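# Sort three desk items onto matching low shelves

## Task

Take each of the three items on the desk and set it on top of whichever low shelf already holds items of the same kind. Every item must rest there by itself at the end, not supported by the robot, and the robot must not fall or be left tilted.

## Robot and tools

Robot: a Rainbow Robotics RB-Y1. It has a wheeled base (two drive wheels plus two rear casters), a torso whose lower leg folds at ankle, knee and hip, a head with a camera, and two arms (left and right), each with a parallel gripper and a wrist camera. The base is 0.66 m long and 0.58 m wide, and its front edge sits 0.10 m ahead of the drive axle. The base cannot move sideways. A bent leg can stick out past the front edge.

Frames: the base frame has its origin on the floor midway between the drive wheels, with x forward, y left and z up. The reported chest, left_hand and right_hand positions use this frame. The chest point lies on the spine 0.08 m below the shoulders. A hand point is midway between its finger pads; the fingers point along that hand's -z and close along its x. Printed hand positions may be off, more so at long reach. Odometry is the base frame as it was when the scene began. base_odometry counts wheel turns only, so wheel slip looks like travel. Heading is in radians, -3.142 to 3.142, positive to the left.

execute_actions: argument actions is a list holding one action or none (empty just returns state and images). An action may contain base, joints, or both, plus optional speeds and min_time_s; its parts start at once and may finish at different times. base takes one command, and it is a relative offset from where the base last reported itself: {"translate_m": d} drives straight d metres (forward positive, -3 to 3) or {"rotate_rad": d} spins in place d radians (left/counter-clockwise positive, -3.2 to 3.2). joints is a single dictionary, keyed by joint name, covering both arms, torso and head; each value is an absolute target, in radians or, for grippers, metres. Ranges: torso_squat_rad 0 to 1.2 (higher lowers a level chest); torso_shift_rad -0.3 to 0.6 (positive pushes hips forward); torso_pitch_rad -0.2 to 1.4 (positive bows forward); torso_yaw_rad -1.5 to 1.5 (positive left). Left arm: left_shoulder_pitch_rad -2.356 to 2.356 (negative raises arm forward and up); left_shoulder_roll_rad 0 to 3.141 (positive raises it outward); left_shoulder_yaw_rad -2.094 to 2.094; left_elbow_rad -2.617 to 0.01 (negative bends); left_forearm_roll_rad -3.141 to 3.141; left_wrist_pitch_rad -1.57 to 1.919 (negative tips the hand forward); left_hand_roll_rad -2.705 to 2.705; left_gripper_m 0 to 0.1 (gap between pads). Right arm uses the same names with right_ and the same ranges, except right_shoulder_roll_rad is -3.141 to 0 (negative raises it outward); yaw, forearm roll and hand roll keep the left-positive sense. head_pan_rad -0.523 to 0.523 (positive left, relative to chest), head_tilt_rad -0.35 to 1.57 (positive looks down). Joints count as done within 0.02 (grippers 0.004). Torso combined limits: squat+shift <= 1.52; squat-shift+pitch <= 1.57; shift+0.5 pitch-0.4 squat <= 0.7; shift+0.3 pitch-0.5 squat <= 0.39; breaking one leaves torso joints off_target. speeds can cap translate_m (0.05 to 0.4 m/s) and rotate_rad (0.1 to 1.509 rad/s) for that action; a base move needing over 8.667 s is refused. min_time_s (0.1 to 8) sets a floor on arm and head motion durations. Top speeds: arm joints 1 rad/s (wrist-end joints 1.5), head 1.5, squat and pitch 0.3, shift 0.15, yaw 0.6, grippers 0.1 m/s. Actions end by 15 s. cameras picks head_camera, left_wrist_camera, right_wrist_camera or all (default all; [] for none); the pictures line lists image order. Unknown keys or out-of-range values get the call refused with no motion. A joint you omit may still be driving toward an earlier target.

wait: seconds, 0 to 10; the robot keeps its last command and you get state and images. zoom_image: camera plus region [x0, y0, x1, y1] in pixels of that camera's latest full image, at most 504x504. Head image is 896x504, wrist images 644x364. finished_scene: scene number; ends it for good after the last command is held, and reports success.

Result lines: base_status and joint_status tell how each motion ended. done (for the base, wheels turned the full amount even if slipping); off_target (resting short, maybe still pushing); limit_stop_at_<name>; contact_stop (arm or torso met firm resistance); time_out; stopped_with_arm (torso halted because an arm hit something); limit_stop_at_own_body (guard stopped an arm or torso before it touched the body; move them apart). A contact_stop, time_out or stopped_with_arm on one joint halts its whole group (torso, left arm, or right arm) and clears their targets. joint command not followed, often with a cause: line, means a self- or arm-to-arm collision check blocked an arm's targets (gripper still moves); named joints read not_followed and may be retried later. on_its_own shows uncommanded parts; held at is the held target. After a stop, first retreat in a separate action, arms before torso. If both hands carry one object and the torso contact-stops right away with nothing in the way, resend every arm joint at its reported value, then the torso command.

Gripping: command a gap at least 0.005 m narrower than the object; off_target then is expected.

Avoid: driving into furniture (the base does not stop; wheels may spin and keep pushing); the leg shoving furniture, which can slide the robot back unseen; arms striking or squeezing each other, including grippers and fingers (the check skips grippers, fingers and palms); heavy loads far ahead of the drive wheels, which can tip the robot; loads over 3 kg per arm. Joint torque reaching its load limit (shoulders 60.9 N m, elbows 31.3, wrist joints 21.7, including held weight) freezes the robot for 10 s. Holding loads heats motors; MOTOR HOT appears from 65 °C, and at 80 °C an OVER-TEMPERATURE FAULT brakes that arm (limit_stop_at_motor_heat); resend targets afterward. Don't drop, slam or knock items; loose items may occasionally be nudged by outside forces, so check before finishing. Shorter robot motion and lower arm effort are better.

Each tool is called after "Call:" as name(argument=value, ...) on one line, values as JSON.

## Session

Call:
execute_actions(actions=[], cameras=["head_camera"])

Call:
execute_actions(actions=[{"base":{"rotate_rad":1.25}}], cameras=["head_camera"])

Call:
execute_actions(actions=[{"base":{"rotate_rad":1.25}}], cameras=["head_camera"])

Call:
execute_actions(actions=[{"base":{"rotate_rad":1.25}}], cameras=["head_camera"])

Call:
execute_actions(actions=[{"base":{"rotate_rad":1.25}}], cameras=["head_camera"])

Scene clock: 0.00 s.
base_odometry: x=+0.000 y=+0.000 heading=+0.000 (m, m, rad; odometry frame)
base_status: not commanded
joint_positions: torso_squat_rad=+0.350 torso_shift_rad=+0.000 torso_pitch_rad=-0.001 torso_yaw_rad=-0.001 left_shoulder_pitch_rad=+0.011 left_shoulder_roll_rad=+0.003 left_shoulder_yaw_rad=+0.031 left_elbow_rad=-0.266 left_forearm_roll_rad=-0.029 left_wrist_pitch_rad=-0.009 left_hand_roll_rad=+0.044 left_gripper_m=+0.099 right_shoulder_pitch_rad=+0.040 right_shoulder_roll_rad=+0.000 right_shoulder_yaw_rad=-0.038 right_elbow_rad=-0.150 right_forearm_roll_rad=+0.019 right_wrist_pitch_rad=-0.002 right_hand_roll_rad=+0.014 right_gripper_m=+0.100 head_pan_rad=+0.000 head_tilt_rad=+0.400
joint_status: not commanded
chest: x=-0.2285 y=+0.0009 z=+1.2474 quat_wxyz=(+1.000, -0.001, +0.000, +0.000) (m; base frame)
left_hand: x=-0.1046 y=+0.2269 z=+0.5729 quat_wxyz=(+0.991, +0.002, -0.133, +0.024) (m; base frame)
right_hand: x=-0.1837 y=-0.2241 z=+0.5640 quat_wxyz=(+0.998, -0.004, -0.057, -0.010) (m; base frame)
pictures: head_camera
Images, in order (width x height): head_camera 896x504.

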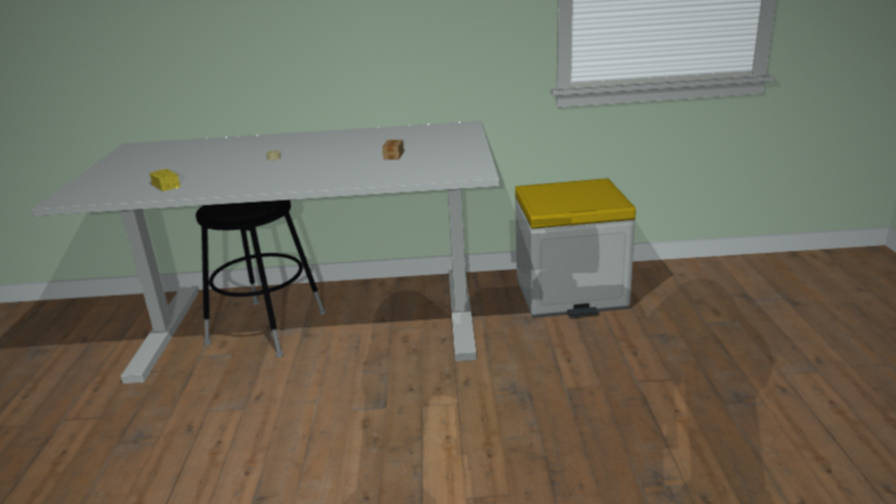

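Scene clock: 3.53 s.
base_odometry: x=+0.000 y=+0.000 heading=+1.250 (m, m, rad; odometry frame)
base_status: done
joint_positions: torso_squat_rad=+0.350 torso_shift_rad=+0.000 torso_pitch_rad=-0.001 torso_yaw_rad=-0.001 left_shoulder_pitch_rad=+0.011 left_shoulder_roll_rad=+0.003 left_shoulder_yaw_rad=+0.031 left_elbow_rad=-0.266 left_forearm_roll_rad=-0.029 left_wrist_pitch_rad=-0.009 left_hand_roll_rad=+0.044 left_gripper_m=+0.099 right_shoulder_pitch_rad=+0.040 right_shoulder_roll_rad=+0.000 right_shoulder_yaw_rad=-0.038 right_elbow_rad=-0.150 right_forearm_roll_rad=+0.019 right_wrist_pitch_rad=-0.002 right_hand_roll_rad=+0.014 right_gripper_m=+0.100 head_pan_rad=+0.000 head_tilt_rad=+0.400
joint_status: not commanded
chest: x=-0.2286 y=+0.0009 z=+1.2474 quat_wxyz=(+1.000, -0.001, +0.000, +0.000) (m; base frame)
left_hand: x=-0.1046 y=+0.2268 z=+0.5729 quat_wxyz=(+0.991, +0.002, -0.133, +0.024) (m; base frame)
right_hand: x=-0.1837 y=-0.2241 z=+0.5640 quat_wxyz=(+0.998, -0.004, -0.057, -0.010) (m; base frame)
pictures: head_camera
Images, in order (width x height): head_camera 896x504.

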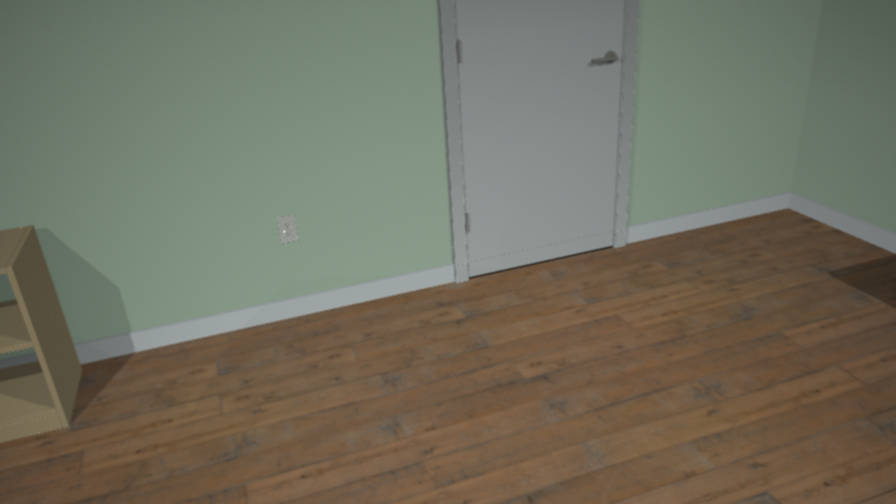

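Scene clock: 7.07 s.
base_odometry: x=+0.000 y=+0.000 heading=+2.499 (m, m, rad; odometry frame)
base_status: done
joint_positions: torso_squat_rad=+0.350 torso_shift_rad=+0.000 torso_pitch_rad=-0.001 torso_yaw_rad=-0.001 left_shoulder_pitch_rad=+0.011 left_shoulder_roll_rad=+0.003 left_shoulder_yaw_rad=+0.031 left_elbow_rad=-0.266 left_forearm_roll_rad=-0.029 left_wrist_pitch_rad=-0.009 left_hand_roll_rad=+0.044 left_gripper_m=+0.099 right_shoulder_pitch_rad=+0.040 right_shoulder_roll_rad=+0.000 right_shoulder_yaw_rad=-0.038 right_elbow_rad=-0.150 right_forearm_roll_rad=+0.019 right_wrist_pitch_rad=-0.002 right_hand_roll_rad=+0.014 right_gripper_m=+0.100 head_pan_rad=+0.000 head_tilt_rad=+0.400
joint_status: not commanded
chest: x=-0.2286 y=+0.0009 z=+1.2474 quat_wxyz=(+1.000, -0.001, +0.000, +0.000) (m; base frame)
left_hand: x=-0.1046 y=+0.2268 z=+0.5729 quat_wxyz=(+0.991, +0.002, -0.133, +0.024) (m; base frame)
right_hand: x=-0.1837 y=-0.2241 z=+0.5640 quat_wxyz=(+0.998, -0.004, -0.057, -0.010) (m; base frame)
pictures: head_camera
Images, in order (width x height): head_camera 896x504.

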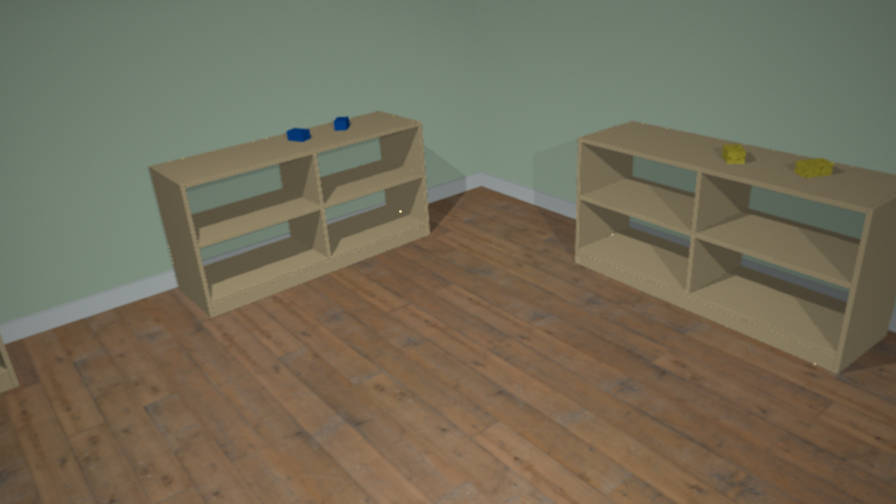

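Scene clock: 10.60 s.
base_odometry: x=+0.000 y=+0.000 heading=-2.535 (m, m, rad; odometry frame)
base_status: done
joint_positions: torso_squat_rad=+0.350 torso_shift_rad=+0.000 torso_pitch_rad=-0.001 torso_yaw_rad=-0.001 left_shoulder_pitch_rad=+0.011 left_shoulder_roll_rad=+0.003 left_shoulder_yaw_rad=+0.031 left_elbow_rad=-0.266 left_forearm_roll_rad=-0.029 left_wrist_pitch_rad=-0.009 left_hand_roll_rad=+0.044 left_gripper_m=+0.099 right_shoulder_pitch_rad=+0.040 right_shoulder_roll_rad=+0.000 right_shoulder_yaw_rad=-0.038 right_elbow_rad=-0.150 right_forearm_roll_rad=+0.019 right_wrist_pitch_rad=-0.002 right_hand_roll_rad=+0.014 right_gripper_m=+0.100 head_pan_rad=+0.000 head_tilt_rad=+0.400
joint_status: not commanded
chest: x=-0.2286 y=+0.0009 z=+1.2474 quat_wxyz=(+1.000, -0.001, +0.000, +0.000) (m; base frame)
left_hand: x=-0.1046 y=+0.2268 z=+0.5729 quat_wxyz=(+0.991, +0.002, -0.133, +0.024) (m; base frame)
right_hand: x=-0.1837 y=-0.2241 z=+0.5640 quat_wxyz=(+0.998, -0.004, -0.057, -0.010) (m; base frame)
pictures: head_camera
Images, in order (width x height): head_camera 896x504.

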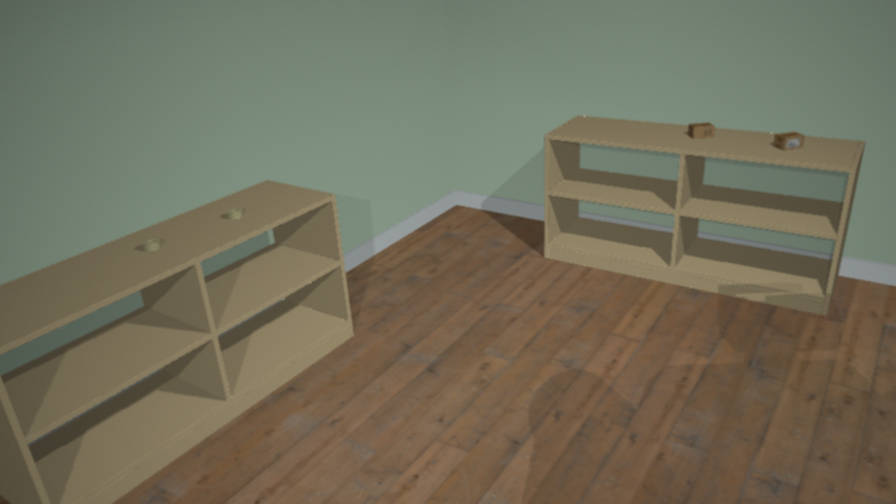

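Scene clock: 14.13 s.
base_odometry: x=+0.000 y=+0.000 heading=-1.285 (m, m, rad; odometry frame)
base_status: done
joint_positions: torso_squat_rad=+0.350 torso_shift_rad=+0.000 torso_pitch_rad=-0.001 torso_yaw_rad=-0.001 left_shoulder_pitch_rad=+0.011 left_shoulder_roll_rad=+0.003 left_shoulder_yaw_rad=+0.031 left_elbow_rad=-0.266 left_forearm_roll_rad=-0.029 left_wrist_pitch_rad=-0.009 left_hand_roll_rad=+0.044 left_gripper_m=+0.099 right_shoulder_pitch_rad=+0.040 right_shoulder_roll_rad=+0.000 right_shoulder_yaw_rad=-0.038 right_elbow_rad=-0.150 right_forearm_roll_rad=+0.019 right_wrist_pitch_rad=-0.002 right_hand_roll_rad=+0.014 right_gripper_m=+0.100 head_pan_rad=+0.000 head_tilt_rad=+0.400
joint_status: not commanded
chest: x=-0.2286 y=+0.0009 z=+1.2474 quat_wxyz=(+1.000, -0.001, +0.000, +0.000) (m; base frame)
left_hand: x=-0.1046 y=+0.2268 z=+0.5729 quat_wxyz=(+0.991, +0.002, -0.133, +0.024) (m; base frame)
right_hand: x=-0.1837 y=-0.2241 z=+0.5640 quat_wxyz=(+0.998, -0.004, -0.057, -0.010) (m; base frame)
pictures: head_camera
Images, in order (width x height): head_camera 896x504.

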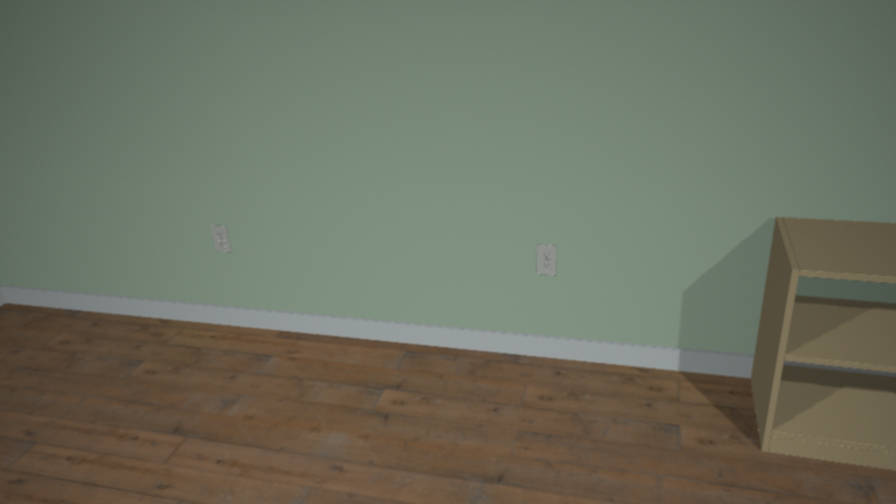

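Call:
execute_actions(actions=[{"base":{"rotate_rad":1.365}}], cameras=[])

Call:
execute_actions(actions=[{"base":{"translate_m":1.9},"joints":{"head_tilt_rad":0.7}}], cameras=["head_camera"])

Scene clock: 22.00 s.
base_odometry: x=+0.000 y=+0.000 heading=+0.080 (m, m, rad; odometry frame)
base_status: done
joint_positions: torso_squat_rad=+0.350 torso_shift_rad=+0.000 torso_pitch_rad=-0.001 torso_yaw_rad=-0.001 left_shoulder_pitch_rad=+0.011 left_shoulder_roll_rad=+0.003 left_shoulder_yaw_rad=+0.031 left_elbow_rad=-0.266 left_forearm_roll_rad=-0.029 left_wrist_pitch_rad=-0.009 left_hand_roll_rad=+0.044 left_gripper_m=+0.099 right_shoulder_pitch_rad=+0.040 right_shoulder_roll_rad=+0.000 right_shoulder_yaw_rad=-0.038 right_elbow_rad=-0.150 right_forearm_roll_rad=+0.019 right_wrist_pitch_rad=-0.002 right_hand_roll_rad=+0.014 right_gripper_m=+0.100 head_pan_rad=+0.000 head_tilt_rad=+0.400
joint_status: not commanded
chest: x=-0.2286 y=+0.0009 z=+1.2474 quat_wxyz=(+1.000, -0.001, +0.000, +0.000) (m; base frame)
left_hand: x=-0.1046 y=+0.2268 z=+0.5729 quat_wxyz=(+0.991, +0.002, -0.133, +0.024) (m; base frame)
right_hand: x=-0.1837 y=-0.2241 z=+0.5640 quat_wxyz=(+0.998, -0.004, -0.057, -0.010) (m; base frame)
pictures: none
No camera images: the call's "cameras" was empty. Leave "cameras" out to get every camera's image.

Scene clock: 28.20 s.
base_odometry: x=+1.894 y=+0.152 heading=+0.080 (m, m, rad; odometry frame)
base_status: done
joint_positions: torso_squat_rad=+0.350 torso_shift_rad=+0.000 torso_pitch_rad=-0.001 torso_yaw_rad=-0.001 left_shoulder_pitch_rad=+0.011 left_shoulder_roll_rad=+0.003 left_shoulder_yaw_rad=+0.031 left_elbow_rad=-0.266 left_forearm_roll_rad=-0.029 left_wrist_pitch_rad=-0.009 left_hand_roll_rad=+0.044 left_gripper_m=+0.099 right_shoulder_pitch_rad=+0.040 right_shoulder_roll_rad=+0.000 right_shoulder_yaw_rad=-0.038 right_elbow_rad=-0.150 right_forearm_roll_rad=+0.019 right_wrist_pitch_rad=-0.002 right_hand_roll_rad=+0.014 right_gripper_m=+0.100 head_pan_rad=+0.000 head_tilt_rad=+0.700
joint_status: all done
chest: x=-0.2285 y=+0.0009 z=+1.2474 quat_wxyz=(+1.000, -0.001, +0.000, +0.000) (m; base frame)
left_hand: x=-0.1046 y=+0.2268 z=+0.5729 quat_wxyz=(+0.991, +0.002, -0.133, +0.024) (m; base frame)
right_hand: x=-0.1837 y=-0.2241 z=+0.5640 quat_wxyz=(+0.998, -0.004, -0.057, -0.010) (m; base frame)
pictures: head_camera
Images, in order (width x height): head_camera 896x504.

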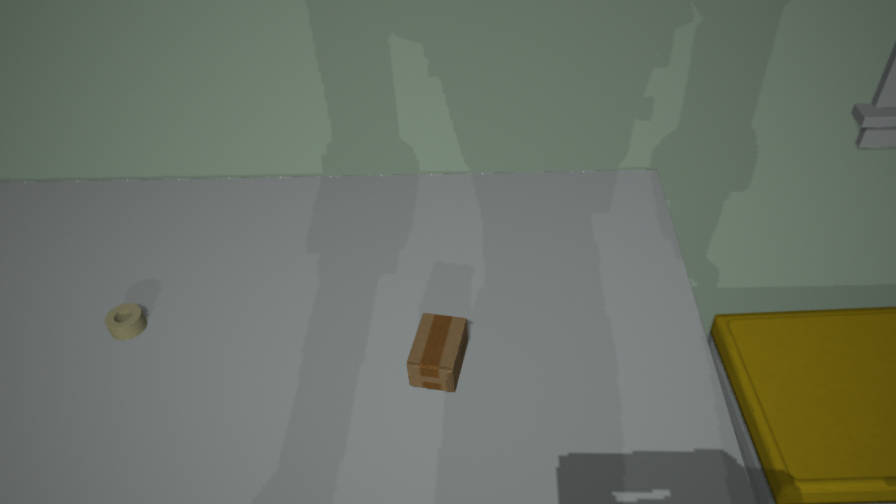

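Call:
execute_actions(actions=[{"base":{"translate_m":0.22},"joints":{"right_shoulder_pitch_rad":-1.0,"right_elbow_rad":-0.8,"right_wrist_pitch_rad":1.8,"right_hand_roll_rad":-2.1,"torso_yaw_rad":0.3,"torso_squat_rad":0.6,"head_tilt_rad":0.9,"head_pan_rad":-0.3}}], cameras=["head_camera","right_wrist_camera"])

Scene clock: 44.80 s.
TORQUE FAULT: right_elbow_rad reached its load limit. The robot stopped for 10 seconds, dropped its targets and accepts commands again. The stop added 9.3 s to the call and to motion_time.
base_odometry: x=+1.982 y=+0.159 heading=+0.080 (m, m, rad; odometry frame)
base_status: translate_m torque_fault (by the wheels' count: +0.088 of +0.220)
joint_positions: torso_squat_rad=+0.457 torso_shift_rad=-0.002 torso_pitch_rad=-0.001 torso_yaw_rad=+0.122 left_shoulder_pitch_rad=+0.011 left_shoulder_roll_rad=+0.003 left_shoulder_yaw_rad=+0.031 left_elbow_rad=-0.267 left_forearm_roll_rad=-0.029 left_wrist_pitch_rad=-0.009 left_hand_roll_rad=+0.044 left_gripper_m=+0.099 right_shoulder_pitch_rad=-0.264 right_shoulder_roll_rad=+0.004 right_shoulder_yaw_rad=-0.038 right_elbow_rad=-0.263 right_forearm_roll_rad=+0.019 right_wrist_pitch_rad=+0.561 right_hand_roll_rad=-0.622 right_gripper_m=+0.100 head_pan_rad=-0.300 head_tilt_rad=+0.900
joint_status: torso_squat_rad contact_stop (moved +0.107 of +0.250); torso_yaw_rad contact_stop (moved +0.123 of +0.301); right_shoulder_pitch_rad torque_fault (moved -0.304 of -1.040); right_elbow_rad torque_fault (moved -0.113 of -0.650); right_wrist_pitch_rad torque_fault (moved +0.563 of +1.802); right_hand_roll_rad torque_fault (moved -0.636 of -2.114); the others done
on_its_own: torso_squat_rad is held at +0.457, not at your +0.600, since a contact_stop; torso_yaw_rad is held at +0.123, not at your +0.300, since a contact_stop; right_shoulder_pitch_rad is held at -0.276, not at your -1.000, since a torque_fault; right_elbow_rad is held at -0.316, not at your -0.800, since a torque_fault; right_wrist_pitch_rad is held at +0.559, not at your +1.800, since a torque_fault; right_hand_roll_rad is held at -0.622, not at your -2.100, since a torque_fault
chest: x=-0.2292 y=+0.0009 z=+1.2182 quat_wxyz=(+0.998, -0.001, +0.000, +0.061) (m; base frame)
left_hand: x=-0.1336 y=+0.2403 z=+0.5436 quat_wxyz=(+0.988, +0.010, -0.132, +0.085) (m; base frame)
right_hand: x=-0.0205 y=-0.1871 z=+0.5699 quat_wxyz=(+0.977, -0.014, +0.021, -0.213) (m; base frame)
pictures: head_camera, right_wrist_camera
Images, in order (width x height): head_camera 896x504, right_wrist_camera 644x364.

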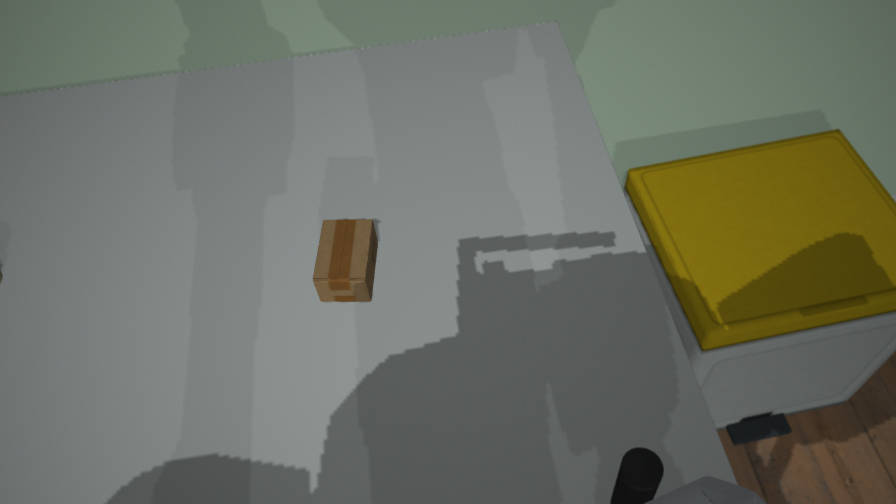

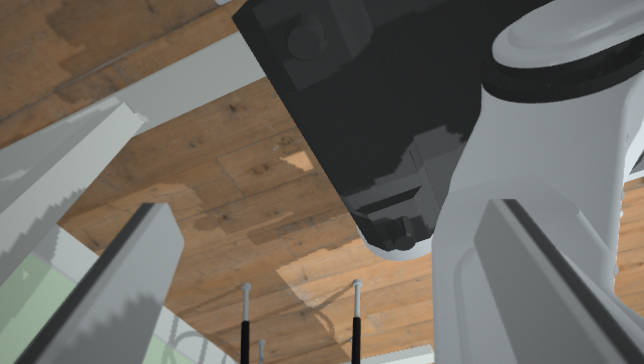

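Hit the desk edge. Back up, raise the arm, then return.

Call:
execute_actions(actions=[{"base":{"translate_m":-0.35}}], cameras=[])

Call:
execute_actions(actions=[{"joints":{"right_shoulder_pitch_rad":-1.0,"right_elbow_rad":-0.8,"right_wrist_pitch_rad":1.8,"right_hand_roll_rad":-2.1,"torso_yaw_rad":0.3,"torso_squat_rad":0.6}}], cameras=[])

Call:
execute_actions(actions=[{"base":{"translate_m":0.48}}], cameras=["head_camera","right_wrist_camera"])

Scene clock: 50.27 s.
base_odometry: x=+1.633 y=+0.131 heading=+0.079 (m, m, rad; odometry frame)
base_status: done
joint_positions: torso_squat_rad=+0.457 torso_shift_rad=-0.001 torso_pitch_rad=-0.001 torso_yaw_rad=+0.122 left_shoulder_pitch_rad=+0.011 left_shoulder_roll_rad=+0.003 left_shoulder_yaw_rad=+0.031 left_elbow_rad=-0.266 left_forearm_roll_rad=-0.029 left_wrist_pitch_rad=-0.009 left_hand_roll_rad=+0.044 left_gripper_m=+0.099 right_shoulder_pitch_rad=-0.276 right_shoulder_roll_rad=+0.001 right_shoulder_yaw_rad=-0.038 right_elbow_rad=-0.316 right_forearm_roll_rad=+0.019 right_wrist_pitch_rad=+0.559 right_hand_roll_rad=-0.622 right_gripper_m=+0.100 head_pan_rad=-0.300 head_tilt_rad=+0.900
joint_status: not commanded
on_its_own: torso_squat_rad is held at +0.457, not at your +0.600, since a contact_stop; torso_yaw_rad is held at +0.123, not at your +0.300, since a contact_stop; right_shoulder_pitch_rad is held at -0.276, not at your -1.000, since a torque_fault; right_elbow_rad is held at -0.316, not at your -0.800, since a torque_fault; right_wrist_pitch_rad is held at +0.559, not at your +1.800, since a torque_fault; right_hand_roll_rad is held at -0.622, not at your -2.100, since a torque_fault
chest: x=-0.2288 y=+0.0009 z=+1.2182 quat_wxyz=(+0.998, -0.001, +0.000, +0.061) (m; base frame)
left_hand: x=-0.1336 y=+0.2403 z=+0.5436 quat_wxyz=(+0.988, +0.010, -0.132, +0.085) (m; base frame)
right_hand: x=+0.0133 y=-0.1833 z=+0.5776 quat_wxyz=(+0.977, -0.003, -0.010, -0.212) (m; base frame)
pictures: none
No camera images: the call's "cameras" was empty. Leave "cameras" out to get every camera's image.

Scene clock: 51.87 s.
base_odometry: x=+1.633 y=+0.131 heading=+0.079 (m, m, rad; odometry frame)
base_status: not commanded
joint_positions: torso_squat_rad=+0.600 torso_shift_rad=-0.001 torso_pitch_rad=-0.001 torso_yaw_rad=+0.300 left_shoulder_pitch_rad=+0.011 left_shoulder_roll_rad=+0.003 left_shoulder_yaw_rad=+0.031 left_elbow_rad=-0.266 left_forearm_roll_rad=-0.029 left_wrist_pitch_rad=-0.009 left_hand_roll_rad=+0.044 left_gripper_m=+0.099 right_shoulder_pitch_rad=-1.000 right_shoulder_roll_rad=+0.000 right_shoulder_yaw_rad=-0.038 right_elbow_rad=-0.800 right_forearm_roll_rad=+0.019 right_wrist_pitch_rad=+1.800 right_hand_roll_rad=-2.100 right_gripper_m=+0.100 head_pan_rad=-0.300 head_tilt_rad=+0.900
joint_status: all done
chest: x=-0.2288 y=+0.0009 z=+1.1677 quat_wxyz=(+0.989, -0.001, +0.000, +0.149) (m; base frame)
left_hand: x=-0.1775 y=+0.2532 z=+0.4930 quat_wxyz=(+0.976, +0.022, -0.131, +0.172) (m; base frame)
right_hand: x=+0.2662 y=+0.0119 z=+0.8909 quat_wxyz=(+0.717, -0.050, -0.059, -0.692) (m; base frame)
pictures: none
No camera images: the call's "cameras" was empty. Leave "cameras" out to get every camera's image.

Scene clock: 54.47 s.
base_odometry: x=+2.110 y=+0.169 heading=+0.080 (m, m, rad; odometry frame)
base_status: done
joint_positions: torso_squat_rad=+0.600 torso_shift_rad=-0.002 torso_pitch_rad=-0.002 torso_yaw_rad=+0.300 left_shoulder_pitch_rad=+0.011 left_shoulder_roll_rad=+0.003 left_shoulder_yaw_rad=+0.031 left_elbow_rad=-0.266 left_forearm_roll_rad=-0.029 left_wrist_pitch_rad=-0.009 left_hand_roll_rad=+0.044 left_gripper_m=+0.099 right_shoulder_pitch_rad=-1.000 right_shoulder_roll_rad=+0.000 right_shoulder_yaw_rad=-0.038 right_elbow_rad=-0.800 right_forearm_roll_rad=+0.019 right_wrist_pitch_rad=+1.800 right_hand_roll_rad=-2.100 right_gripper_m=+0.100 head_pan_rad=-0.300 head_tilt_rad=+0.900
joint_status: not commanded
chest: x=-0.2300 y=+0.0010 z=+1.1676 quat_wxyz=(+0.989, -0.001, -0.001, +0.149) (m; base frame)
left_hand: x=-0.1776 y=+0.2532 z=+0.4930 quat_wxyz=(+0.976, +0.022, -0.131, +0.172) (m; base frame)
right_hand: x=+0.2654 y=+0.0118 z=+0.8915 quat_wxyz=(+0.717, -0.050, -0.060, -0.692) (m; base frame)
pictures: head_camera, right_wrist_camera
Images, in order (width x height): head_camera 896x504, right_wrist_camera 644x364.

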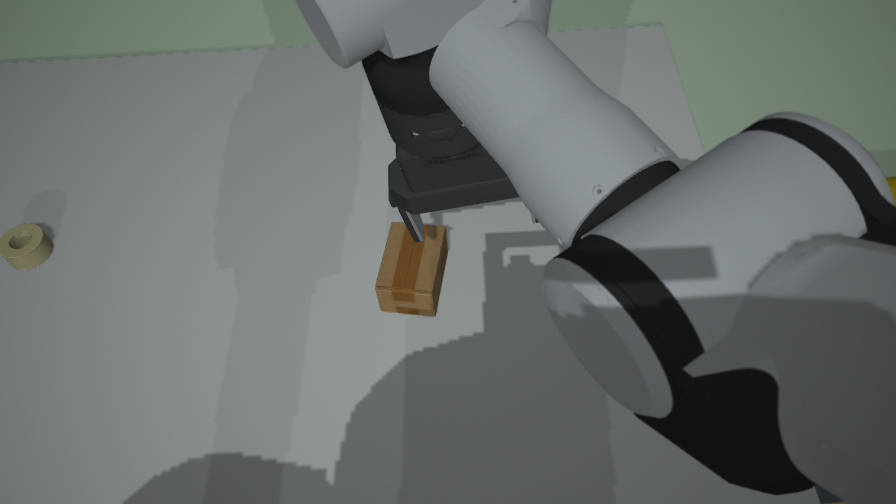

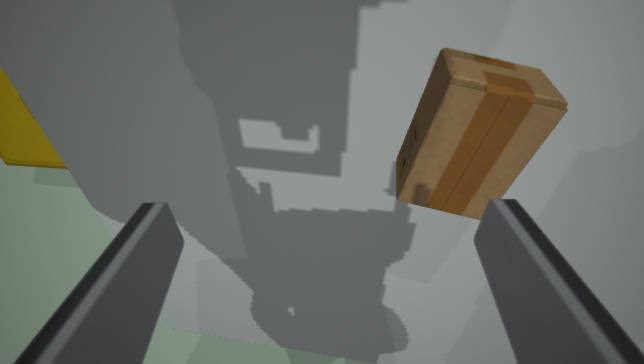

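Call:
execute_actions(actions=[{"joints":{"torso_yaw_rad":0.42,"right_hand_roll_rad":-2.55}}], cameras=["right_wrist_camera"])

Scene clock: 57.20 s.
base_odometry: x=+2.110 y=+0.169 heading=+0.080 (m, m, rad; odometry frame)
base_status: not commanded
joint_positions: torso_squat_rad=+0.600 torso_shift_rad=-0.002 torso_pitch_rad=-0.002 torso_yaw_rad=+0.420 left_shoulder_pitch_rad=+0.011 left_shoulder_roll_rad=+0.003 left_shoulder_yaw_rad=+0.031 left_elbow_rad=-0.266 left_forearm_roll_rad=-0.029 left_wrist_pitch_rad=-0.009 left_hand_roll_rad=+0.044 left_gripper_m=+0.099 right_shoulder_pitch_rad=-1.000 right_shoulder_roll_rad=+0.000 right_shoulder_yaw_rad=-0.038 right_elbow_rad=-0.800 right_forearm_roll_rad=+0.019 right_wrist_pitch_rad=+1.800 right_hand_roll_rad=-2.550 right_gripper_m=+0.100 head_pan_rad=-0.300 head_tilt_rad=+0.900
joint_status: all done
chest: x=-0.2300 y=+0.0010 z=+1.1676 quat_wxyz=(+0.978, -0.001, -0.001, +0.208) (m; base frame)
left_hand: x=-0.2084 y=+0.2574 z=+0.4929 quat_wxyz=(+0.964, +0.029, -0.130, +0.231) (m; base frame)
right_hand: x=+0.2604 y=+0.0710 z=+0.8913 quat_wxyz=(+0.594, -0.031, -0.071, -0.801) (m; base frame)
pictures: right_wrist_camera
Images, in order (width x height): right_wrist_camera 644x364.

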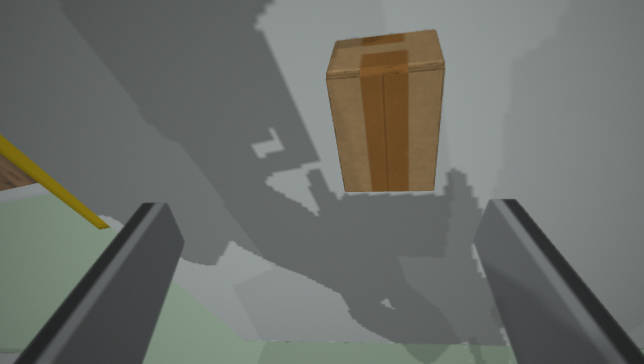

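Call:
execute_actions(actions=[{"joints":{"torso_squat_rad":0.84}}], cameras=[])

Call:
execute_actions(actions=[{"joints":{"right_gripper_m":0.03}}], cameras=[])

Scene clock: 63.23 s.
base_odometry: x=+2.111 y=+0.169 heading=+0.080 (m, m, rad; odometry frame)
base_status: not commanded
joint_positions: torso_squat_rad=+0.840 torso_shift_rad=-0.001 torso_pitch_rad=-0.001 torso_yaw_rad=+0.420 left_shoulder_pitch_rad=+0.011 left_shoulder_roll_rad=+0.003 left_shoulder_yaw_rad=+0.031 left_elbow_rad=-0.266 left_forearm_roll_rad=-0.029 left_wrist_pitch_rad=-0.009 left_hand_roll_rad=+0.044 left_gripper_m=+0.099 right_shoulder_pitch_rad=-1.000 right_shoulder_roll_rad=+0.000 right_shoulder_yaw_rad=-0.038 right_elbow_rad=-0.800 right_forearm_roll_rad=+0.019 right_wrist_pitch_rad=+1.800 right_hand_roll_rad=-2.550 right_gripper_m=+0.100 head_pan_rad=-0.300 head_tilt_rad=+0.900
joint_status: all done
chest: x=-0.2287 y=+0.0009 z=+1.0571 quat_wxyz=(+0.978, -0.001, +0.000, +0.208) (m; base frame)
left_hand: x=-0.2080 y=+0.2573 z=+0.3825 quat_wxyz=(+0.964, +0.030, -0.129, +0.231) (m; base frame)
right_hand: x=+0.2613 y=+0.0709 z=+0.7802 quat_wxyz=(+0.594, -0.032, -0.071, -0.801) (m; base frame)
pictures: none
No camera images: the call's "cameras" was empty. Leave "cameras" out to get every camera's image.

Scene clock: 64.43 s.
base_odometry: x=+2.111 y=+0.169 heading=+0.080 (m, m, rad; odometry frame)
base_status: not commanded
joint_positions: torso_squat_rad=+0.840 torso_shift_rad=-0.001 torso_pitch_rad=-0.001 torso_yaw_rad=+0.420 left_shoulder_pitch_rad=+0.011 left_shoulder_roll_rad=+0.003 left_shoulder_yaw_rad=+0.031 left_elbow_rad=-0.266 left_forearm_roll_rad=-0.029 left_wrist_pitch_rad=-0.009 left_hand_roll_rad=+0.044 left_gripper_m=+0.099 right_shoulder_pitch_rad=-1.000 right_shoulder_roll_rad=+0.000 right_shoulder_yaw_rad=-0.038 right_elbow_rad=-0.800 right_forearm_roll_rad=+0.019 right_wrist_pitch_rad=+1.800 right_hand_roll_rad=-2.550 right_gripper_m=+0.063 head_pan_rad=-0.300 head_tilt_rad=+0.900
joint_status: right_gripper_m off_target (ended at +0.063, target +0.030)
chest: x=-0.2287 y=+0.0009 z=+1.0571 quat_wxyz=(+0.978, -0.001, +0.000, +0.208) (m; base frame)
left_hand: x=-0.2080 y=+0.2573 z=+0.3825 quat_wxyz=(+0.964, +0.030, -0.129, +0.231) (m; base frame)
right_hand: x=+0.2613 y=+0.0709 z=+0.7802 quat_wxyz=(+0.594, -0.032, -0.071, -0.801) (m; base frame)
pictures: none
No camera images: the call's "cameras" was empty. Leave "cameras" out to get every camera's image.

Call:
execute_actions(actions=[{"joints":{"torso_squat_rad":0.35,"torso_yaw_rad":0}}], cameras=[])

Call:
execute_actions(actions=[{"base":{"translate_m":-0.45},"joints":{"right_shoulder_pitch_rad":-1.5,"right_elbow_rad":-1.0,"right_wrist_pitch_rad":1.9}}], cameras=[])

Call:
execute_actions(actions=[{"joints":{"left_shoulder_pitch_rad":-0.85,"left_elbow_rad":-0.75,"left_wrist_pitch_rad":1.6,"left_shoulder_roll_rad":0.6,"head_pan_rad":0.4}}], cameras=[])

Call:
execute_actions(actions=[{"base":{"translate_m":0.45}}], cameras=["left_wrist_camera"])

Scene clock: 71.60 s.
base_odometry: x=+2.111 y=+0.169 heading=+0.080 (m, m, rad; odometry frame)
base_status: not commanded
joint_positions: torso_squat_rad=+0.350 torso_shift_rad=-0.001 torso_pitch_rad=-0.001 torso_yaw_rad=+0.000 left_shoulder_pitch_rad=+0.011 left_shoulder_roll_rad=+0.003 left_shoulder_yaw_rad=+0.031 left_elbow_rad=-0.266 left_forearm_roll_rad=-0.029 left_wrist_pitch_rad=-0.009 left_hand_roll_rad=+0.044 left_gripper_m=+0.099 right_shoulder_pitch_rad=-1.000 right_shoulder_roll_rad=+0.000 right_shoulder_yaw_rad=-0.038 right_elbow_rad=-0.800 right_forearm_roll_rad=+0.019 right_wrist_pitch_rad=+1.800 right_hand_roll_rad=-2.550 right_gripper_m=+0.063 head_pan_rad=-0.300 head_tilt_rad=+0.900
joint_status: all done
chest: x=-0.2288 y=+0.0010 z=+1.2475 quat_wxyz=(+1.000, -0.001, +0.000, +0.000) (m; base frame)
left_hand: x=-0.1049 y=+0.2269 z=+0.5729 quat_wxyz=(+0.991, +0.002, -0.133, +0.025) (m; base frame)
right_hand: x=+0.2474 y=-0.1348 z=+0.9707 quat_wxyz=(+0.414, -0.045, -0.063, -0.907) (m; base frame)
pictures: none
No camera images: the call's "cameras" was empty. Leave "cameras" out to get every camera's image.

Scene clock: 74.30 s.
base_odometry: x=+1.662 y=+0.133 heading=+0.079 (m, m, rad; odometry frame)
base_status: done
joint_positions: torso_squat_rad=+0.350 torso_shift_rad=-0.001 torso_pitch_rad=-0.001 torso_yaw_rad=+0.000 left_shoulder_pitch_rad=+0.011 left_shoulder_roll_rad=+0.003 left_shoulder_yaw_rad=+0.031 left_elbow_rad=-0.266 left_forearm_roll_rad=-0.029 left_wrist_pitch_rad=-0.009 left_hand_roll_rad=+0.044 left_gripper_m=+0.099 right_shoulder_pitch_rad=-1.500 right_shoulder_roll_rad=+0.000 right_shoulder_yaw_rad=-0.038 right_elbow_rad=-1.000 right_forearm_roll_rad=+0.019 right_wrist_pitch_rad=+1.900 right_hand_roll_rad=-2.550 right_gripper_m=+0.063 head_pan_rad=-0.300 head_tilt_rad=+0.900
joint_status: all done
chest: x=-0.2288 y=+0.0010 z=+1.2475 quat_wxyz=(+1.000, -0.001, +0.000, +0.000) (m; base frame)
left_hand: x=-0.1049 y=+0.2269 z=+0.5729 quat_wxyz=(+0.991, +0.002, -0.133, +0.025) (m; base frame)
right_hand: x=+0.3238 y=-0.0332 z=+1.2710 quat_wxyz=(+0.463, +0.221, -0.164, -0.842) (m; base frame)
pictures: none
No camera images: the call's "cameras" was empty. Leave "cameras" out to get every camera's image.

Scene clock: 76.00 s.
base_odometry: x=+1.662 y=+0.133 heading=+0.079 (m, m, rad; odometry frame)
base_status: not commanded
joint_positions: torso_squat_rad=+0.350 torso_shift_rad=-0.001 torso_pitch_rad=-0.001 torso_yaw_rad=+0.000 left_shoulder_pitch_rad=-0.850 left_shoulder_roll_rad=+0.600 left_shoulder_yaw_rad=+0.031 left_elbow_rad=-0.750 left_forearm_roll_rad=-0.029 left_wrist_pitch_rad=+1.600 left_hand_roll_rad=+0.044 left_gripper_m=+0.099 right_shoulder_pitch_rad=-1.500 right_shoulder_roll_rad=+0.000 right_shoulder_yaw_rad=-0.038 right_elbow_rad=-1.000 right_forearm_roll_rad=+0.019 right_wrist_pitch_rad=+1.900 right_hand_roll_rad=-2.550 right_gripper_m=+0.063 head_pan_rad=+0.400 head_tilt_rad=+0.900
joint_status: all done
chest: x=-0.2288 y=+0.0009 z=+1.2475 quat_wxyz=(+1.000, -0.001, +0.000, +0.000) (m; base frame)
left_hand: x=+0.2396 y=+0.5118 z=+1.0089 quat_wxyz=(+0.959, +0.255, -0.025, +0.124) (m; base frame)
right_hand: x=+0.3237 y=-0.0332 z=+1.2710 quat_wxyz=(+0.463, +0.221, -0.164, -0.842) (m; base frame)
pictures: none
No camera images: the call's "cameras" was empty. Leave "cameras" out to get every camera's image.

Scene clock: 78.60 s.
base_odometry: x=+2.111 y=+0.169 heading=+0.078 (m, m, rad; odometry frame)
base_status: done
joint_positions: torso_squat_rad=+0.350 torso_shift_rad=-0.001 torso_pitch_rad=-0.001 torso_yaw_rad=+0.000 left_shoulder_pitch_rad=-0.850 left_shoulder_roll_rad=+0.600 left_shoulder_yaw_rad=+0.031 left_elbow_rad=-0.750 left_forearm_roll_rad=-0.029 left_wrist_pitch_rad=+1.600 left_hand_roll_rad=+0.044 left_gripper_m=+0.099 right_shoulder_pitch_rad=-1.500 right_shoulder_roll_rad=+0.000 right_shoulder_yaw_rad=-0.038 right_elbow_rad=-1.000 right_forearm_roll_rad=+0.019 right_wrist_pitch_rad=+1.900 right_hand_roll_rad=-2.550 right_gripper_m=+0.063 head_pan_rad=+0.400 head_tilt_rad=+0.900
joint_status: not commanded
chest: x=-0.2288 y=+0.0009 z=+1.2475 quat_wxyz=(+1.000, -0.001, +0.000, +0.000) (m; base frame)
left_hand: x=+0.2396 y=+0.5118 z=+1.0088 quat_wxyz=(+0.959, +0.255, -0.025, +0.124) (m; base frame)
right_hand: x=+0.3238 y=-0.0332 z=+1.2709 quat_wxyz=(+0.463, +0.220, -0.164, -0.842) (m; base frame)
pictures: left_wrist_camera
Images, in order (width x height): left_wrist_camera 644x364.

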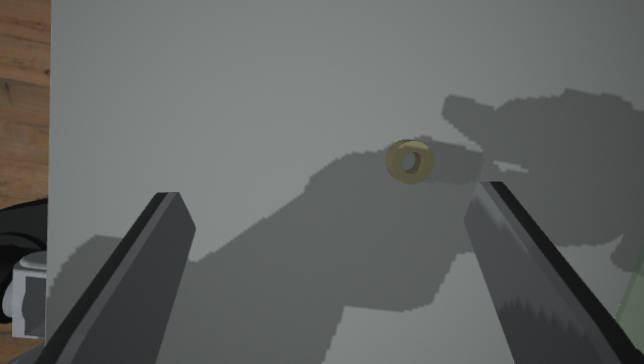

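Call:
execute_actions(actions=[{"joints":{"torso_yaw_rad":-0.12,"torso_squat_rad":0.9}}], cameras=["left_wrist_camera"])

Scene clock: 83.10 s.
base_odometry: x=+2.111 y=+0.169 heading=+0.078 (m, m, rad; odometry frame)
base_status: not commanded
joint_positions: torso_squat_rad=+0.900 torso_shift_rad=-0.001 torso_pitch_rad=-0.001 torso_yaw_rad=-0.120 left_shoulder_pitch_rad=-0.850 left_shoulder_roll_rad=+0.600 left_shoulder_yaw_rad=+0.031 left_elbow_rad=-0.750 left_forearm_roll_rad=-0.029 left_wrist_pitch_rad=+1.600 left_hand_roll_rad=+0.044 left_gripper_m=+0.099 right_shoulder_pitch_rad=-1.500 right_shoulder_roll_rad=+0.000 right_shoulder_yaw_rad=-0.038 right_elbow_rad=-1.000 right_forearm_roll_rad=+0.019 right_wrist_pitch_rad=+1.900 right_hand_roll_rad=-2.550 right_gripper_m=+0.063 head_pan_rad=+0.400 head_tilt_rad=+0.900
joint_status: all done
chest: x=-0.2286 y=+0.0008 z=+1.0251 quat_wxyz=(+0.998, -0.001, +0.000, -0.060) (m; base frame)
left_hand: x=+0.2976 y=+0.4520 z=+0.7865 quat_wxyz=(+0.964, +0.253, -0.040, +0.066) (m; base frame)
right_hand: x=+0.3159 y=-0.0992 z=+1.0485 quat_wxyz=(+0.412, +0.210, -0.177, -0.869) (m; base frame)
pictures: left_wrist_camera
Images, in order (width x height): left_wrist_camera 644x364.

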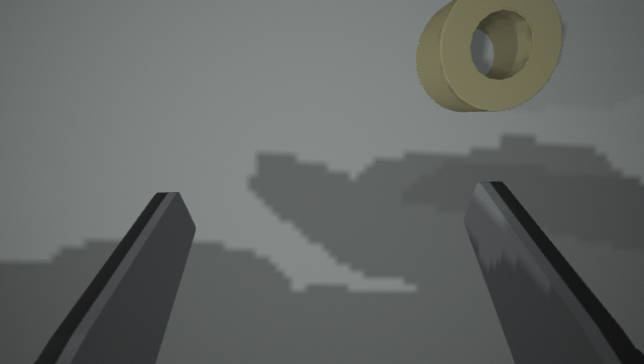

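Call:
execute_actions(actions=[{"base":{"translate_m":0.09},"joints":{"torso_yaw_rad":-0.03,"torso_squat_rad":0.85}}], cameras=["left_wrist_camera"])

Scene clock: 88.67 s.
base_odometry: x=+2.180 y=+0.175 heading=+0.151 (m, m, rad; odometry frame)
base_status: translate_m time_out (by the wheels' count: +0.069 of +0.090)
joint_positions: torso_squat_rad=+0.852 torso_shift_rad=-0.004 torso_pitch_rad=-0.005 torso_yaw_rad=-0.030 left_shoulder_pitch_rad=-0.850 left_shoulder_roll_rad=+0.600 left_shoulder_yaw_rad=+0.031 left_elbow_rad=-0.750 left_forearm_roll_rad=-0.029 left_wrist_pitch_rad=+1.600 left_hand_roll_rad=+0.044 left_gripper_m=+0.099 right_shoulder_pitch_rad=-1.500 right_shoulder_roll_rad=+0.000 right_shoulder_yaw_rad=-0.038 right_elbow_rad=-1.000 right_forearm_roll_rad=+0.019 right_wrist_pitch_rad=+1.900 right_hand_roll_rad=-2.550 right_gripper_m=+0.063 head_pan_rad=+0.400 head_tilt_rad=+0.900
joint_status: torso_squat_rad contact_stop (moved -0.048 of -0.050); torso_yaw_rad contact_stop (moved +0.090 of +0.090)
chest: x=-0.2314 y=+0.0008 z=+1.0511 quat_wxyz=(+1.000, -0.001, -0.003, -0.015) (m; base frame)
left_hand: x=+0.2530 y=+0.4974 z=+0.8143 quat_wxyz=(+0.960, +0.254, -0.030, +0.110) (m; base frame)
right_hand: x=+0.3198 y=-0.0499 z=+1.0768 quat_wxyz=(+0.450, +0.220, -0.169, -0.849) (m; base frame)
pictures: left_wrist_camera
Images, in order (width x height): left_wrist_camera 644x364.

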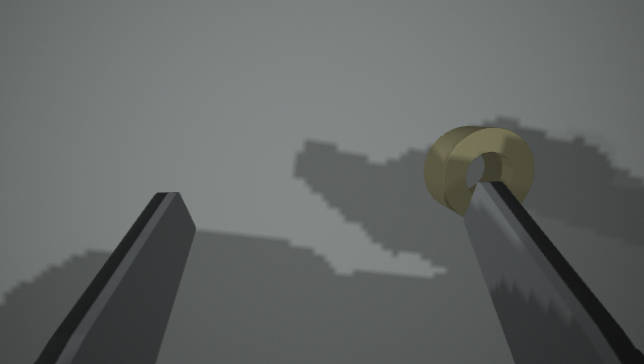

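Call:
execute_actions(actions=[{"base":{"translate_m":-0.02},"joints":{"left_shoulder_pitch_rad":-1.0,"left_elbow_rad":-0.5,"left_wrist_pitch_rad":1.5}}], cameras=["left_wrist_camera"])

Scene clock: 92.13 s.
base_odometry: x=+2.160 y=+0.172 heading=+0.150 (m, m, rad; odometry frame)
base_status: done
joint_positions: torso_squat_rad=+0.852 torso_shift_rad=-0.004 torso_pitch_rad=-0.005 torso_yaw_rad=-0.030 left_shoulder_pitch_rad=-1.000 left_shoulder_roll_rad=+0.600 left_shoulder_yaw_rad=+0.031 left_elbow_rad=-0.500 left_forearm_roll_rad=-0.029 left_wrist_pitch_rad=+1.500 left_hand_roll_rad=+0.044 left_gripper_m=+0.099 right_shoulder_pitch_rad=-1.500 right_shoulder_roll_rad=+0.000 right_shoulder_yaw_rad=-0.038 right_elbow_rad=-1.000 right_forearm_roll_rad=+0.019 right_wrist_pitch_rad=+1.900 right_hand_roll_rad=-2.550 right_gripper_m=+0.063 head_pan_rad=+0.400 head_tilt_rad=+0.900
joint_status: all done
chest: x=-0.2314 y=+0.0008 z=+1.0511 quat_wxyz=(+1.000, -0.001, -0.003, -0.015) (m; base frame)
left_hand: x=+0.2689 y=+0.4930 z=+0.8208 quat_wxyz=(+0.964, +0.238, -0.031, +0.118) (m; base frame)
right_hand: x=+0.3198 y=-0.0499 z=+1.0769 quat_wxyz=(+0.450, +0.220, -0.169, -0.849) (m; base frame)
pictures: left_wrist_camera
Images, in order (width x height): left_wrist_camera 644x364.

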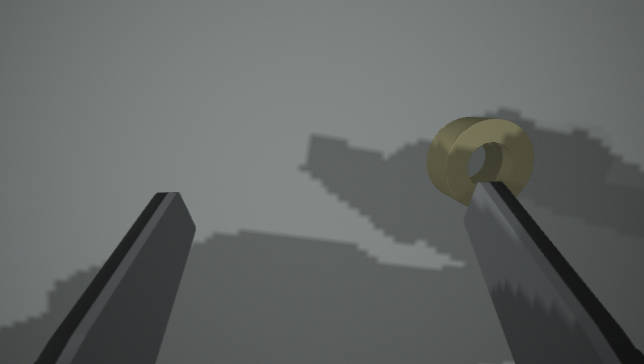

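Call:
execute_actions(actions=[{"joints":{"torso_pitch_rad":0.25,"torso_squat_rad":0.65,"left_wrist_pitch_rad":1.25}}], cameras=["left_wrist_camera"])

Scene clock: 96.20 s.
base_odometry: x=+2.159 y=+0.172 heading=+0.151 (m, m, rad; odometry frame)
base_status: not commanded
joint_positions: torso_squat_rad=+0.650 torso_shift_rad=-0.006 torso_pitch_rad=+0.248 torso_yaw_rad=-0.030 left_shoulder_pitch_rad=-1.000 left_shoulder_roll_rad=+0.600 left_shoulder_yaw_rad=+0.031 left_elbow_rad=-0.500 left_forearm_roll_rad=-0.029 left_wrist_pitch_rad=+1.250 left_hand_roll_rad=+0.044 left_gripper_m=+0.099 right_shoulder_pitch_rad=-1.500 right_shoulder_roll_rad=+0.000 right_shoulder_yaw_rad=-0.038 right_elbow_rad=-1.000 right_forearm_roll_rad=+0.019 right_wrist_pitch_rad=+1.900 right_hand_roll_rad=-2.550 right_gripper_m=+0.063 head_pan_rad=+0.400 head_tilt_rad=+0.900
joint_status: all done
chest: x=-0.1552 y=+0.0010 z=+1.1375 quat_wxyz=(+0.992, -0.003, +0.124, -0.015) (m; base frame)
left_hand: x=+0.3287 y=+0.4997 z=+0.7869 quat_wxyz=(+0.965, +0.254, -0.030, +0.056) (m; base frame)
right_hand: x=+0.3849 y=-0.0498 z=+1.0246 quat_wxyz=(+0.468, +0.111, -0.111, -0.870) (m; base frame)
pictures: left_wrist_camera
Images, in order (width x height): left_wrist_camera 644x364.

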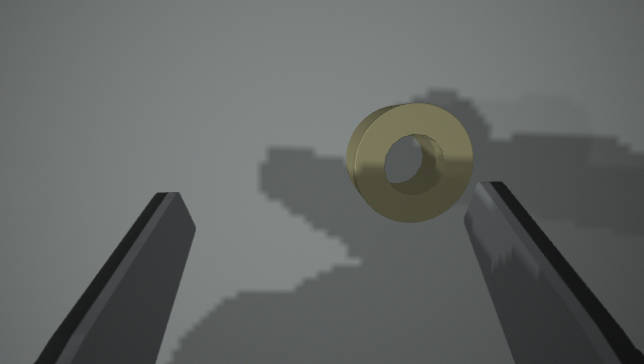

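Good. Descend ~3 cm and grip.

Call:
execute_actions(actions=[{"joints":{"torso_squat_rad":0.72}}], cameras=[])

Call:
execute_actions(actions=[{"joints":{"left_gripper_m":0.0}}], cameras=[])

Scene clock: 98.97 s.
base_odometry: x=+2.159 y=+0.172 heading=+0.151 (m, m, rad; odometry frame)
base_status: not commanded
joint_positions: torso_squat_rad=+0.657 torso_shift_rad=-0.008 torso_pitch_rad=+0.245 torso_yaw_rad=-0.030 left_shoulder_pitch_rad=-1.000 left_shoulder_roll_rad=+0.600 left_shoulder_yaw_rad=+0.031 left_elbow_rad=-0.500 left_forearm_roll_rad=-0.029 left_wrist_pitch_rad=+1.250 left_hand_roll_rad=+0.044 left_gripper_m=+0.099 right_shoulder_pitch_rad=-1.500 right_shoulder_roll_rad=+0.000 right_shoulder_yaw_rad=-0.038 right_elbow_rad=-1.000 right_forearm_roll_rad=+0.019 right_wrist_pitch_rad=+1.900 right_hand_roll_rad=-2.550 right_gripper_m=+0.063 head_pan_rad=+0.400 head_tilt_rad=+0.900
joint_status: torso_squat_rad contact_stop (moved +0.007 of +0.070)
on_its_own: torso_squat_rad is held at +0.657, not at your +0.720, since a contact_stop
chest: x=-0.1577 y=+0.0010 z=+1.1348 quat_wxyz=(+0.992, -0.003, +0.122, -0.015) (m; base frame)
left_hand: x=+0.3273 y=+0.4997 z=+0.7857 quat_wxyz=(+0.965, +0.254, -0.031, +0.056) (m; base frame)
right_hand: x=+0.3827 y=-0.0498 z=+1.0236 quat_wxyz=(+0.468, +0.112, -0.111, -0.870) (m; base frame)
pictures: none
No camera images: the call's "cameras" was empty. Leave "cameras" out to get every camera's image.

not run: a stop came earlier in this reply.

Call:
execute_actions(actions=[{"joints":{"left_shoulder_pitch_rad":-0.93,"left_wrist_pitch_rad":1.18}}], cameras=[])

Call:
execute_actions(actions=[{"joints":{"left_gripper_m":0.0}}], cameras=[])

Scene clock: 101.77 s.
base_odometry: x=+2.159 y=+0.172 heading=+0.151 (m, m, rad; odometry frame)
base_status: not commanded
joint_positions: torso_squat_rad=+0.657 torso_shift_rad=-0.008 torso_pitch_rad=+0.245 torso_yaw_rad=-0.030 left_shoulder_pitch_rad=-0.930 left_shoulder_roll_rad=+0.600 left_shoulder_yaw_rad=+0.031 left_elbow_rad=-0.500 left_forearm_roll_rad=-0.029 left_wrist_pitch_rad=+1.180 left_hand_roll_rad=+0.044 left_gripper_m=+0.099 right_shoulder_pitch_rad=-1.500 right_shoulder_roll_rad=+0.000 right_shoulder_yaw_rad=-0.038 right_elbow_rad=-1.000 right_forearm_roll_rad=+0.019 right_wrist_pitch_rad=+1.900 right_hand_roll_rad=-2.550 right_gripper_m=+0.063 head_pan_rad=+0.400 head_tilt_rad=+0.900
joint_status: all done
on_its_own: torso_squat_rad is held at +0.657, not at your +0.720, since a contact_stop
chest: x=-0.1577 y=+0.0010 z=+1.1348 quat_wxyz=(+0.992, -0.003, +0.122, -0.015) (m; base frame)
left_hand: x=+0.3082 y=+0.5140 z=+0.7594 quat_wxyz=(+0.964, +0.261, -0.031, +0.049) (m; base frame)
right_hand: x=+0.3827 y=-0.0498 z=+1.0236 quat_wxyz=(+0.468, +0.112, -0.111, -0.870) (m; base frame)
pictures: none
No camera images: the call's "cameras" was empty. Leave "cameras" out to get every camera's image.

Scene clock: 103.23 s.
base_odometry: x=+2.159 y=+0.172 heading=+0.151 (m, m, rad; odometry frame)
base_status: not commanded
joint_positions: torso_squat_rad=+0.657 torso_shift_rad=-0.008 torso_pitch_rad=+0.244 torso_yaw_rad=-0.030 left_shoulder_pitch_rad=-0.932 left_shoulder_roll_rad=+0.601 left_shoulder_yaw_rad=+0.031 left_elbow_rad=-0.501 left_forearm_roll_rad=-0.029 left_wrist_pitch_rad=+1.180 left_hand_roll_rad=+0.044 left_gripper_m=+0.015 right_shoulder_pitch_rad=-1.500 right_shoulder_roll_rad=+0.000 right_shoulder_yaw_rad=-0.038 right_elbow_rad=-1.000 right_forearm_roll_rad=+0.019 right_wrist_pitch_rad=+1.900 right_hand_roll_rad=-2.550 right_gripper_m=+0.063 head_pan_rad=+0.400 head_tilt_rad=+0.900
joint_status: left_gripper_m off_target (ended at +0.015, target +0.000)
on_its_own: torso_squat_rad is held at +0.657, not at your +0.720, since a contact_stop
chest: x=-0.1578 y=+0.0009 z=+1.1348 quat_wxyz=(+0.992, -0.003, +0.122, -0.015) (m; base frame)
left_hand: x=+0.3097 y=+0.5142 z=+0.7611 quat_wxyz=(+0.963, +0.261, -0.033, +0.049) (m; base frame)
right_hand: x=+0.3827 y=-0.0499 z=+1.0237 quat_wxyz=(+0.468, +0.113, -0.111, -0.870) (m; base frame)
pictures: none
No camera images: the call's "cameras" was empty. Leave "cameras" out to get every camera's image.

Call:
execute_actions(actions=[{"joints":{"torso_squat_rad":0.3,"torso_yaw_rad":0,"head_pan_rad":0,"head_tilt_rad":0.2}}], cameras=[])

Call:
execute_actions(actions=[{"base":{"translate_m":-1.0}}], cameras=[])

Call:
execute_actions(actions=[{"base":{"rotate_rad":-2.5}}], cameras=["head_camera"])

Scene clock: 108.13 s.
base_odometry: x=+2.160 y=+0.172 heading=+0.151 (m, m, rad; odometry frame)
base_status: not commanded
joint_positions: torso_squat_rad=+0.300 torso_shift_rad=-0.007 torso_pitch_rad=+0.246 torso_yaw_rad=+0.000 left_shoulder_pitch_rad=-0.930 left_shoulder_roll_rad=+0.600 left_shoulder_yaw_rad=+0.031 left_elbow_rad=-0.500 left_forearm_roll_rad=-0.029 left_wrist_pitch_rad=+1.180 left_hand_roll_rad=+0.044 left_gripper_m=+0.014 right_shoulder_pitch_rad=-1.500 right_shoulder_roll_rad=+0.000 right_shoulder_yaw_rad=-0.038 right_elbow_rad=-1.000 right_forearm_roll_rad=+0.019 right_wrist_pitch_rad=+1.900 right_hand_roll_rad=-2.550 right_gripper_m=+0.063 head_pan_rad=+0.000 head_tilt_rad=+0.200
joint_status: all done
chest: x=-0.1573 y=+0.0010 z=+1.2493 quat_wxyz=(+0.992, -0.001, +0.123, +0.000) (m; base frame)
left_hand: x=+0.2931 y=+0.5301 z=+0.8773 quat_wxyz=(+0.962, +0.265, -0.027, +0.063) (m; base frame)
right_hand: x=+0.3842 y=-0.0333 z=+1.1369 quat_wxyz=(+0.480, +0.115, -0.106, -0.863) (m; base frame)
pictures: none
No camera images: the call's "cameras" was empty. Leave "cameras" out to get every camera's image.

Scene clock: 112.23 s.
base_odometry: x=+1.171 y=+0.022 heading=+0.151 (m, m, rad; odometry frame)
base_status: done
joint_positions: torso_squat_rad=+0.300 torso_shift_rad=-0.007 torso_pitch_rad=+0.246 torso_yaw_rad=+0.000 left_shoulder_pitch_rad=-0.930 left_shoulder_roll_rad=+0.600 left_shoulder_yaw_rad=+0.031 left_elbow_rad=-0.500 left_forearm_roll_rad=-0.029 left_wrist_pitch_rad=+1.180 left_hand_roll_rad=+0.044 left_gripper_m=+0.014 right_shoulder_pitch_rad=-1.500 right_shoulder_roll_rad=+0.000 right_shoulder_yaw_rad=-0.038 right_elbow_rad=-1.000 right_forearm_roll_rad=+0.019 right_wrist_pitch_rad=+1.900 right_hand_roll_rad=-2.550 right_gripper_m=+0.063 head_pan_rad=+0.000 head_tilt_rad=+0.200
joint_status: not commanded
chest: x=-0.1574 y=+0.0010 z=+1.2493 quat_wxyz=(+0.992, -0.001, +0.123, +0.000) (m; base frame)
left_hand: x=+0.2929 y=+0.5301 z=+0.8772 quat_wxyz=(+0.962, +0.265, -0.027, +0.063) (m; base frame)
right_hand: x=+0.3842 y=-0.0333 z=+1.1370 quat_wxyz=(+0.480, +0.115, -0.106, -0.863) (m; base frame)
pictures: none
No camera images: the call's "cameras" was empty. Leave "cameras" out to get every camera's image.

Scene clock: 117.03 s.
base_odometry: x=+1.171 y=+0.022 heading=-2.348 (m, m, rad; odometry frame)
base_status: done
joint_positions: torso_squat_rad=+0.300 torso_shift_rad=-0.007 torso_pitch_rad=+0.246 torso_yaw_rad=+0.000 left_shoulder_pitch_rad=-0.930 left_shoulder_roll_rad=+0.600 left_shoulder_yaw_rad=+0.031 left_elbow_rad=-0.500 left_forearm_roll_rad=-0.029 left_wrist_pitch_rad=+1.180 left_hand_roll_rad=+0.044 left_gripper_m=+0.014 right_shoulder_pitch_rad=-1.500 right_shoulder_roll_rad=+0.000 right_shoulder_yaw_rad=-0.038 right_elbow_rad=-1.000 right_forearm_roll_rad=+0.019 right_wrist_pitch_rad=+1.900 right_hand_roll_rad=-2.550 right_gripper_m=+0.063 head_pan_rad=+0.000 head_tilt_rad=+0.200
joint_status: not commanded
chest: x=-0.1574 y=+0.0010 z=+1.2493 quat_wxyz=(+0.992, -0.001, +0.123, +0.000) (m; base frame)
left_hand: x=+0.2929 y=+0.5301 z=+0.8771 quat_wxyz=(+0.962, +0.265, -0.027, +0.063) (m; base frame)
right_hand: x=+0.3842 y=-0.0333 z=+1.1370 quat_wxyz=(+0.480, +0.115, -0.106, -0.863) (m; base frame)
pictures: head_camera
Images, in order (width x height): head_camera 896x504.

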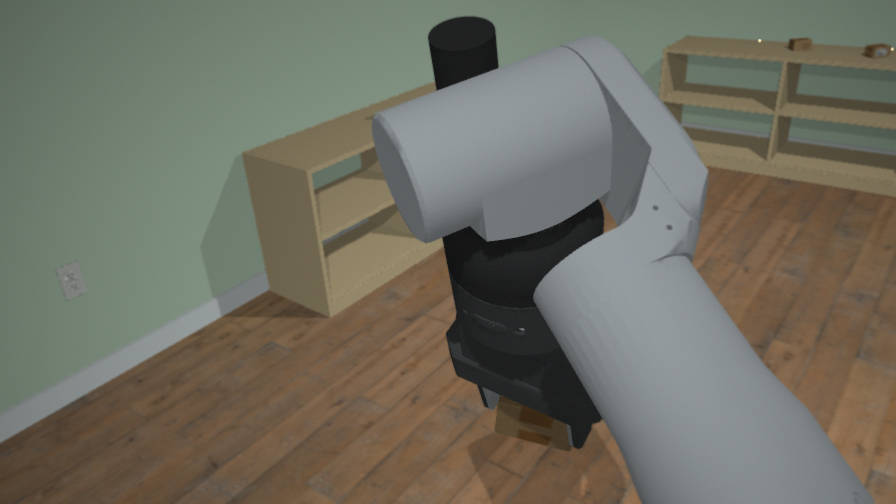

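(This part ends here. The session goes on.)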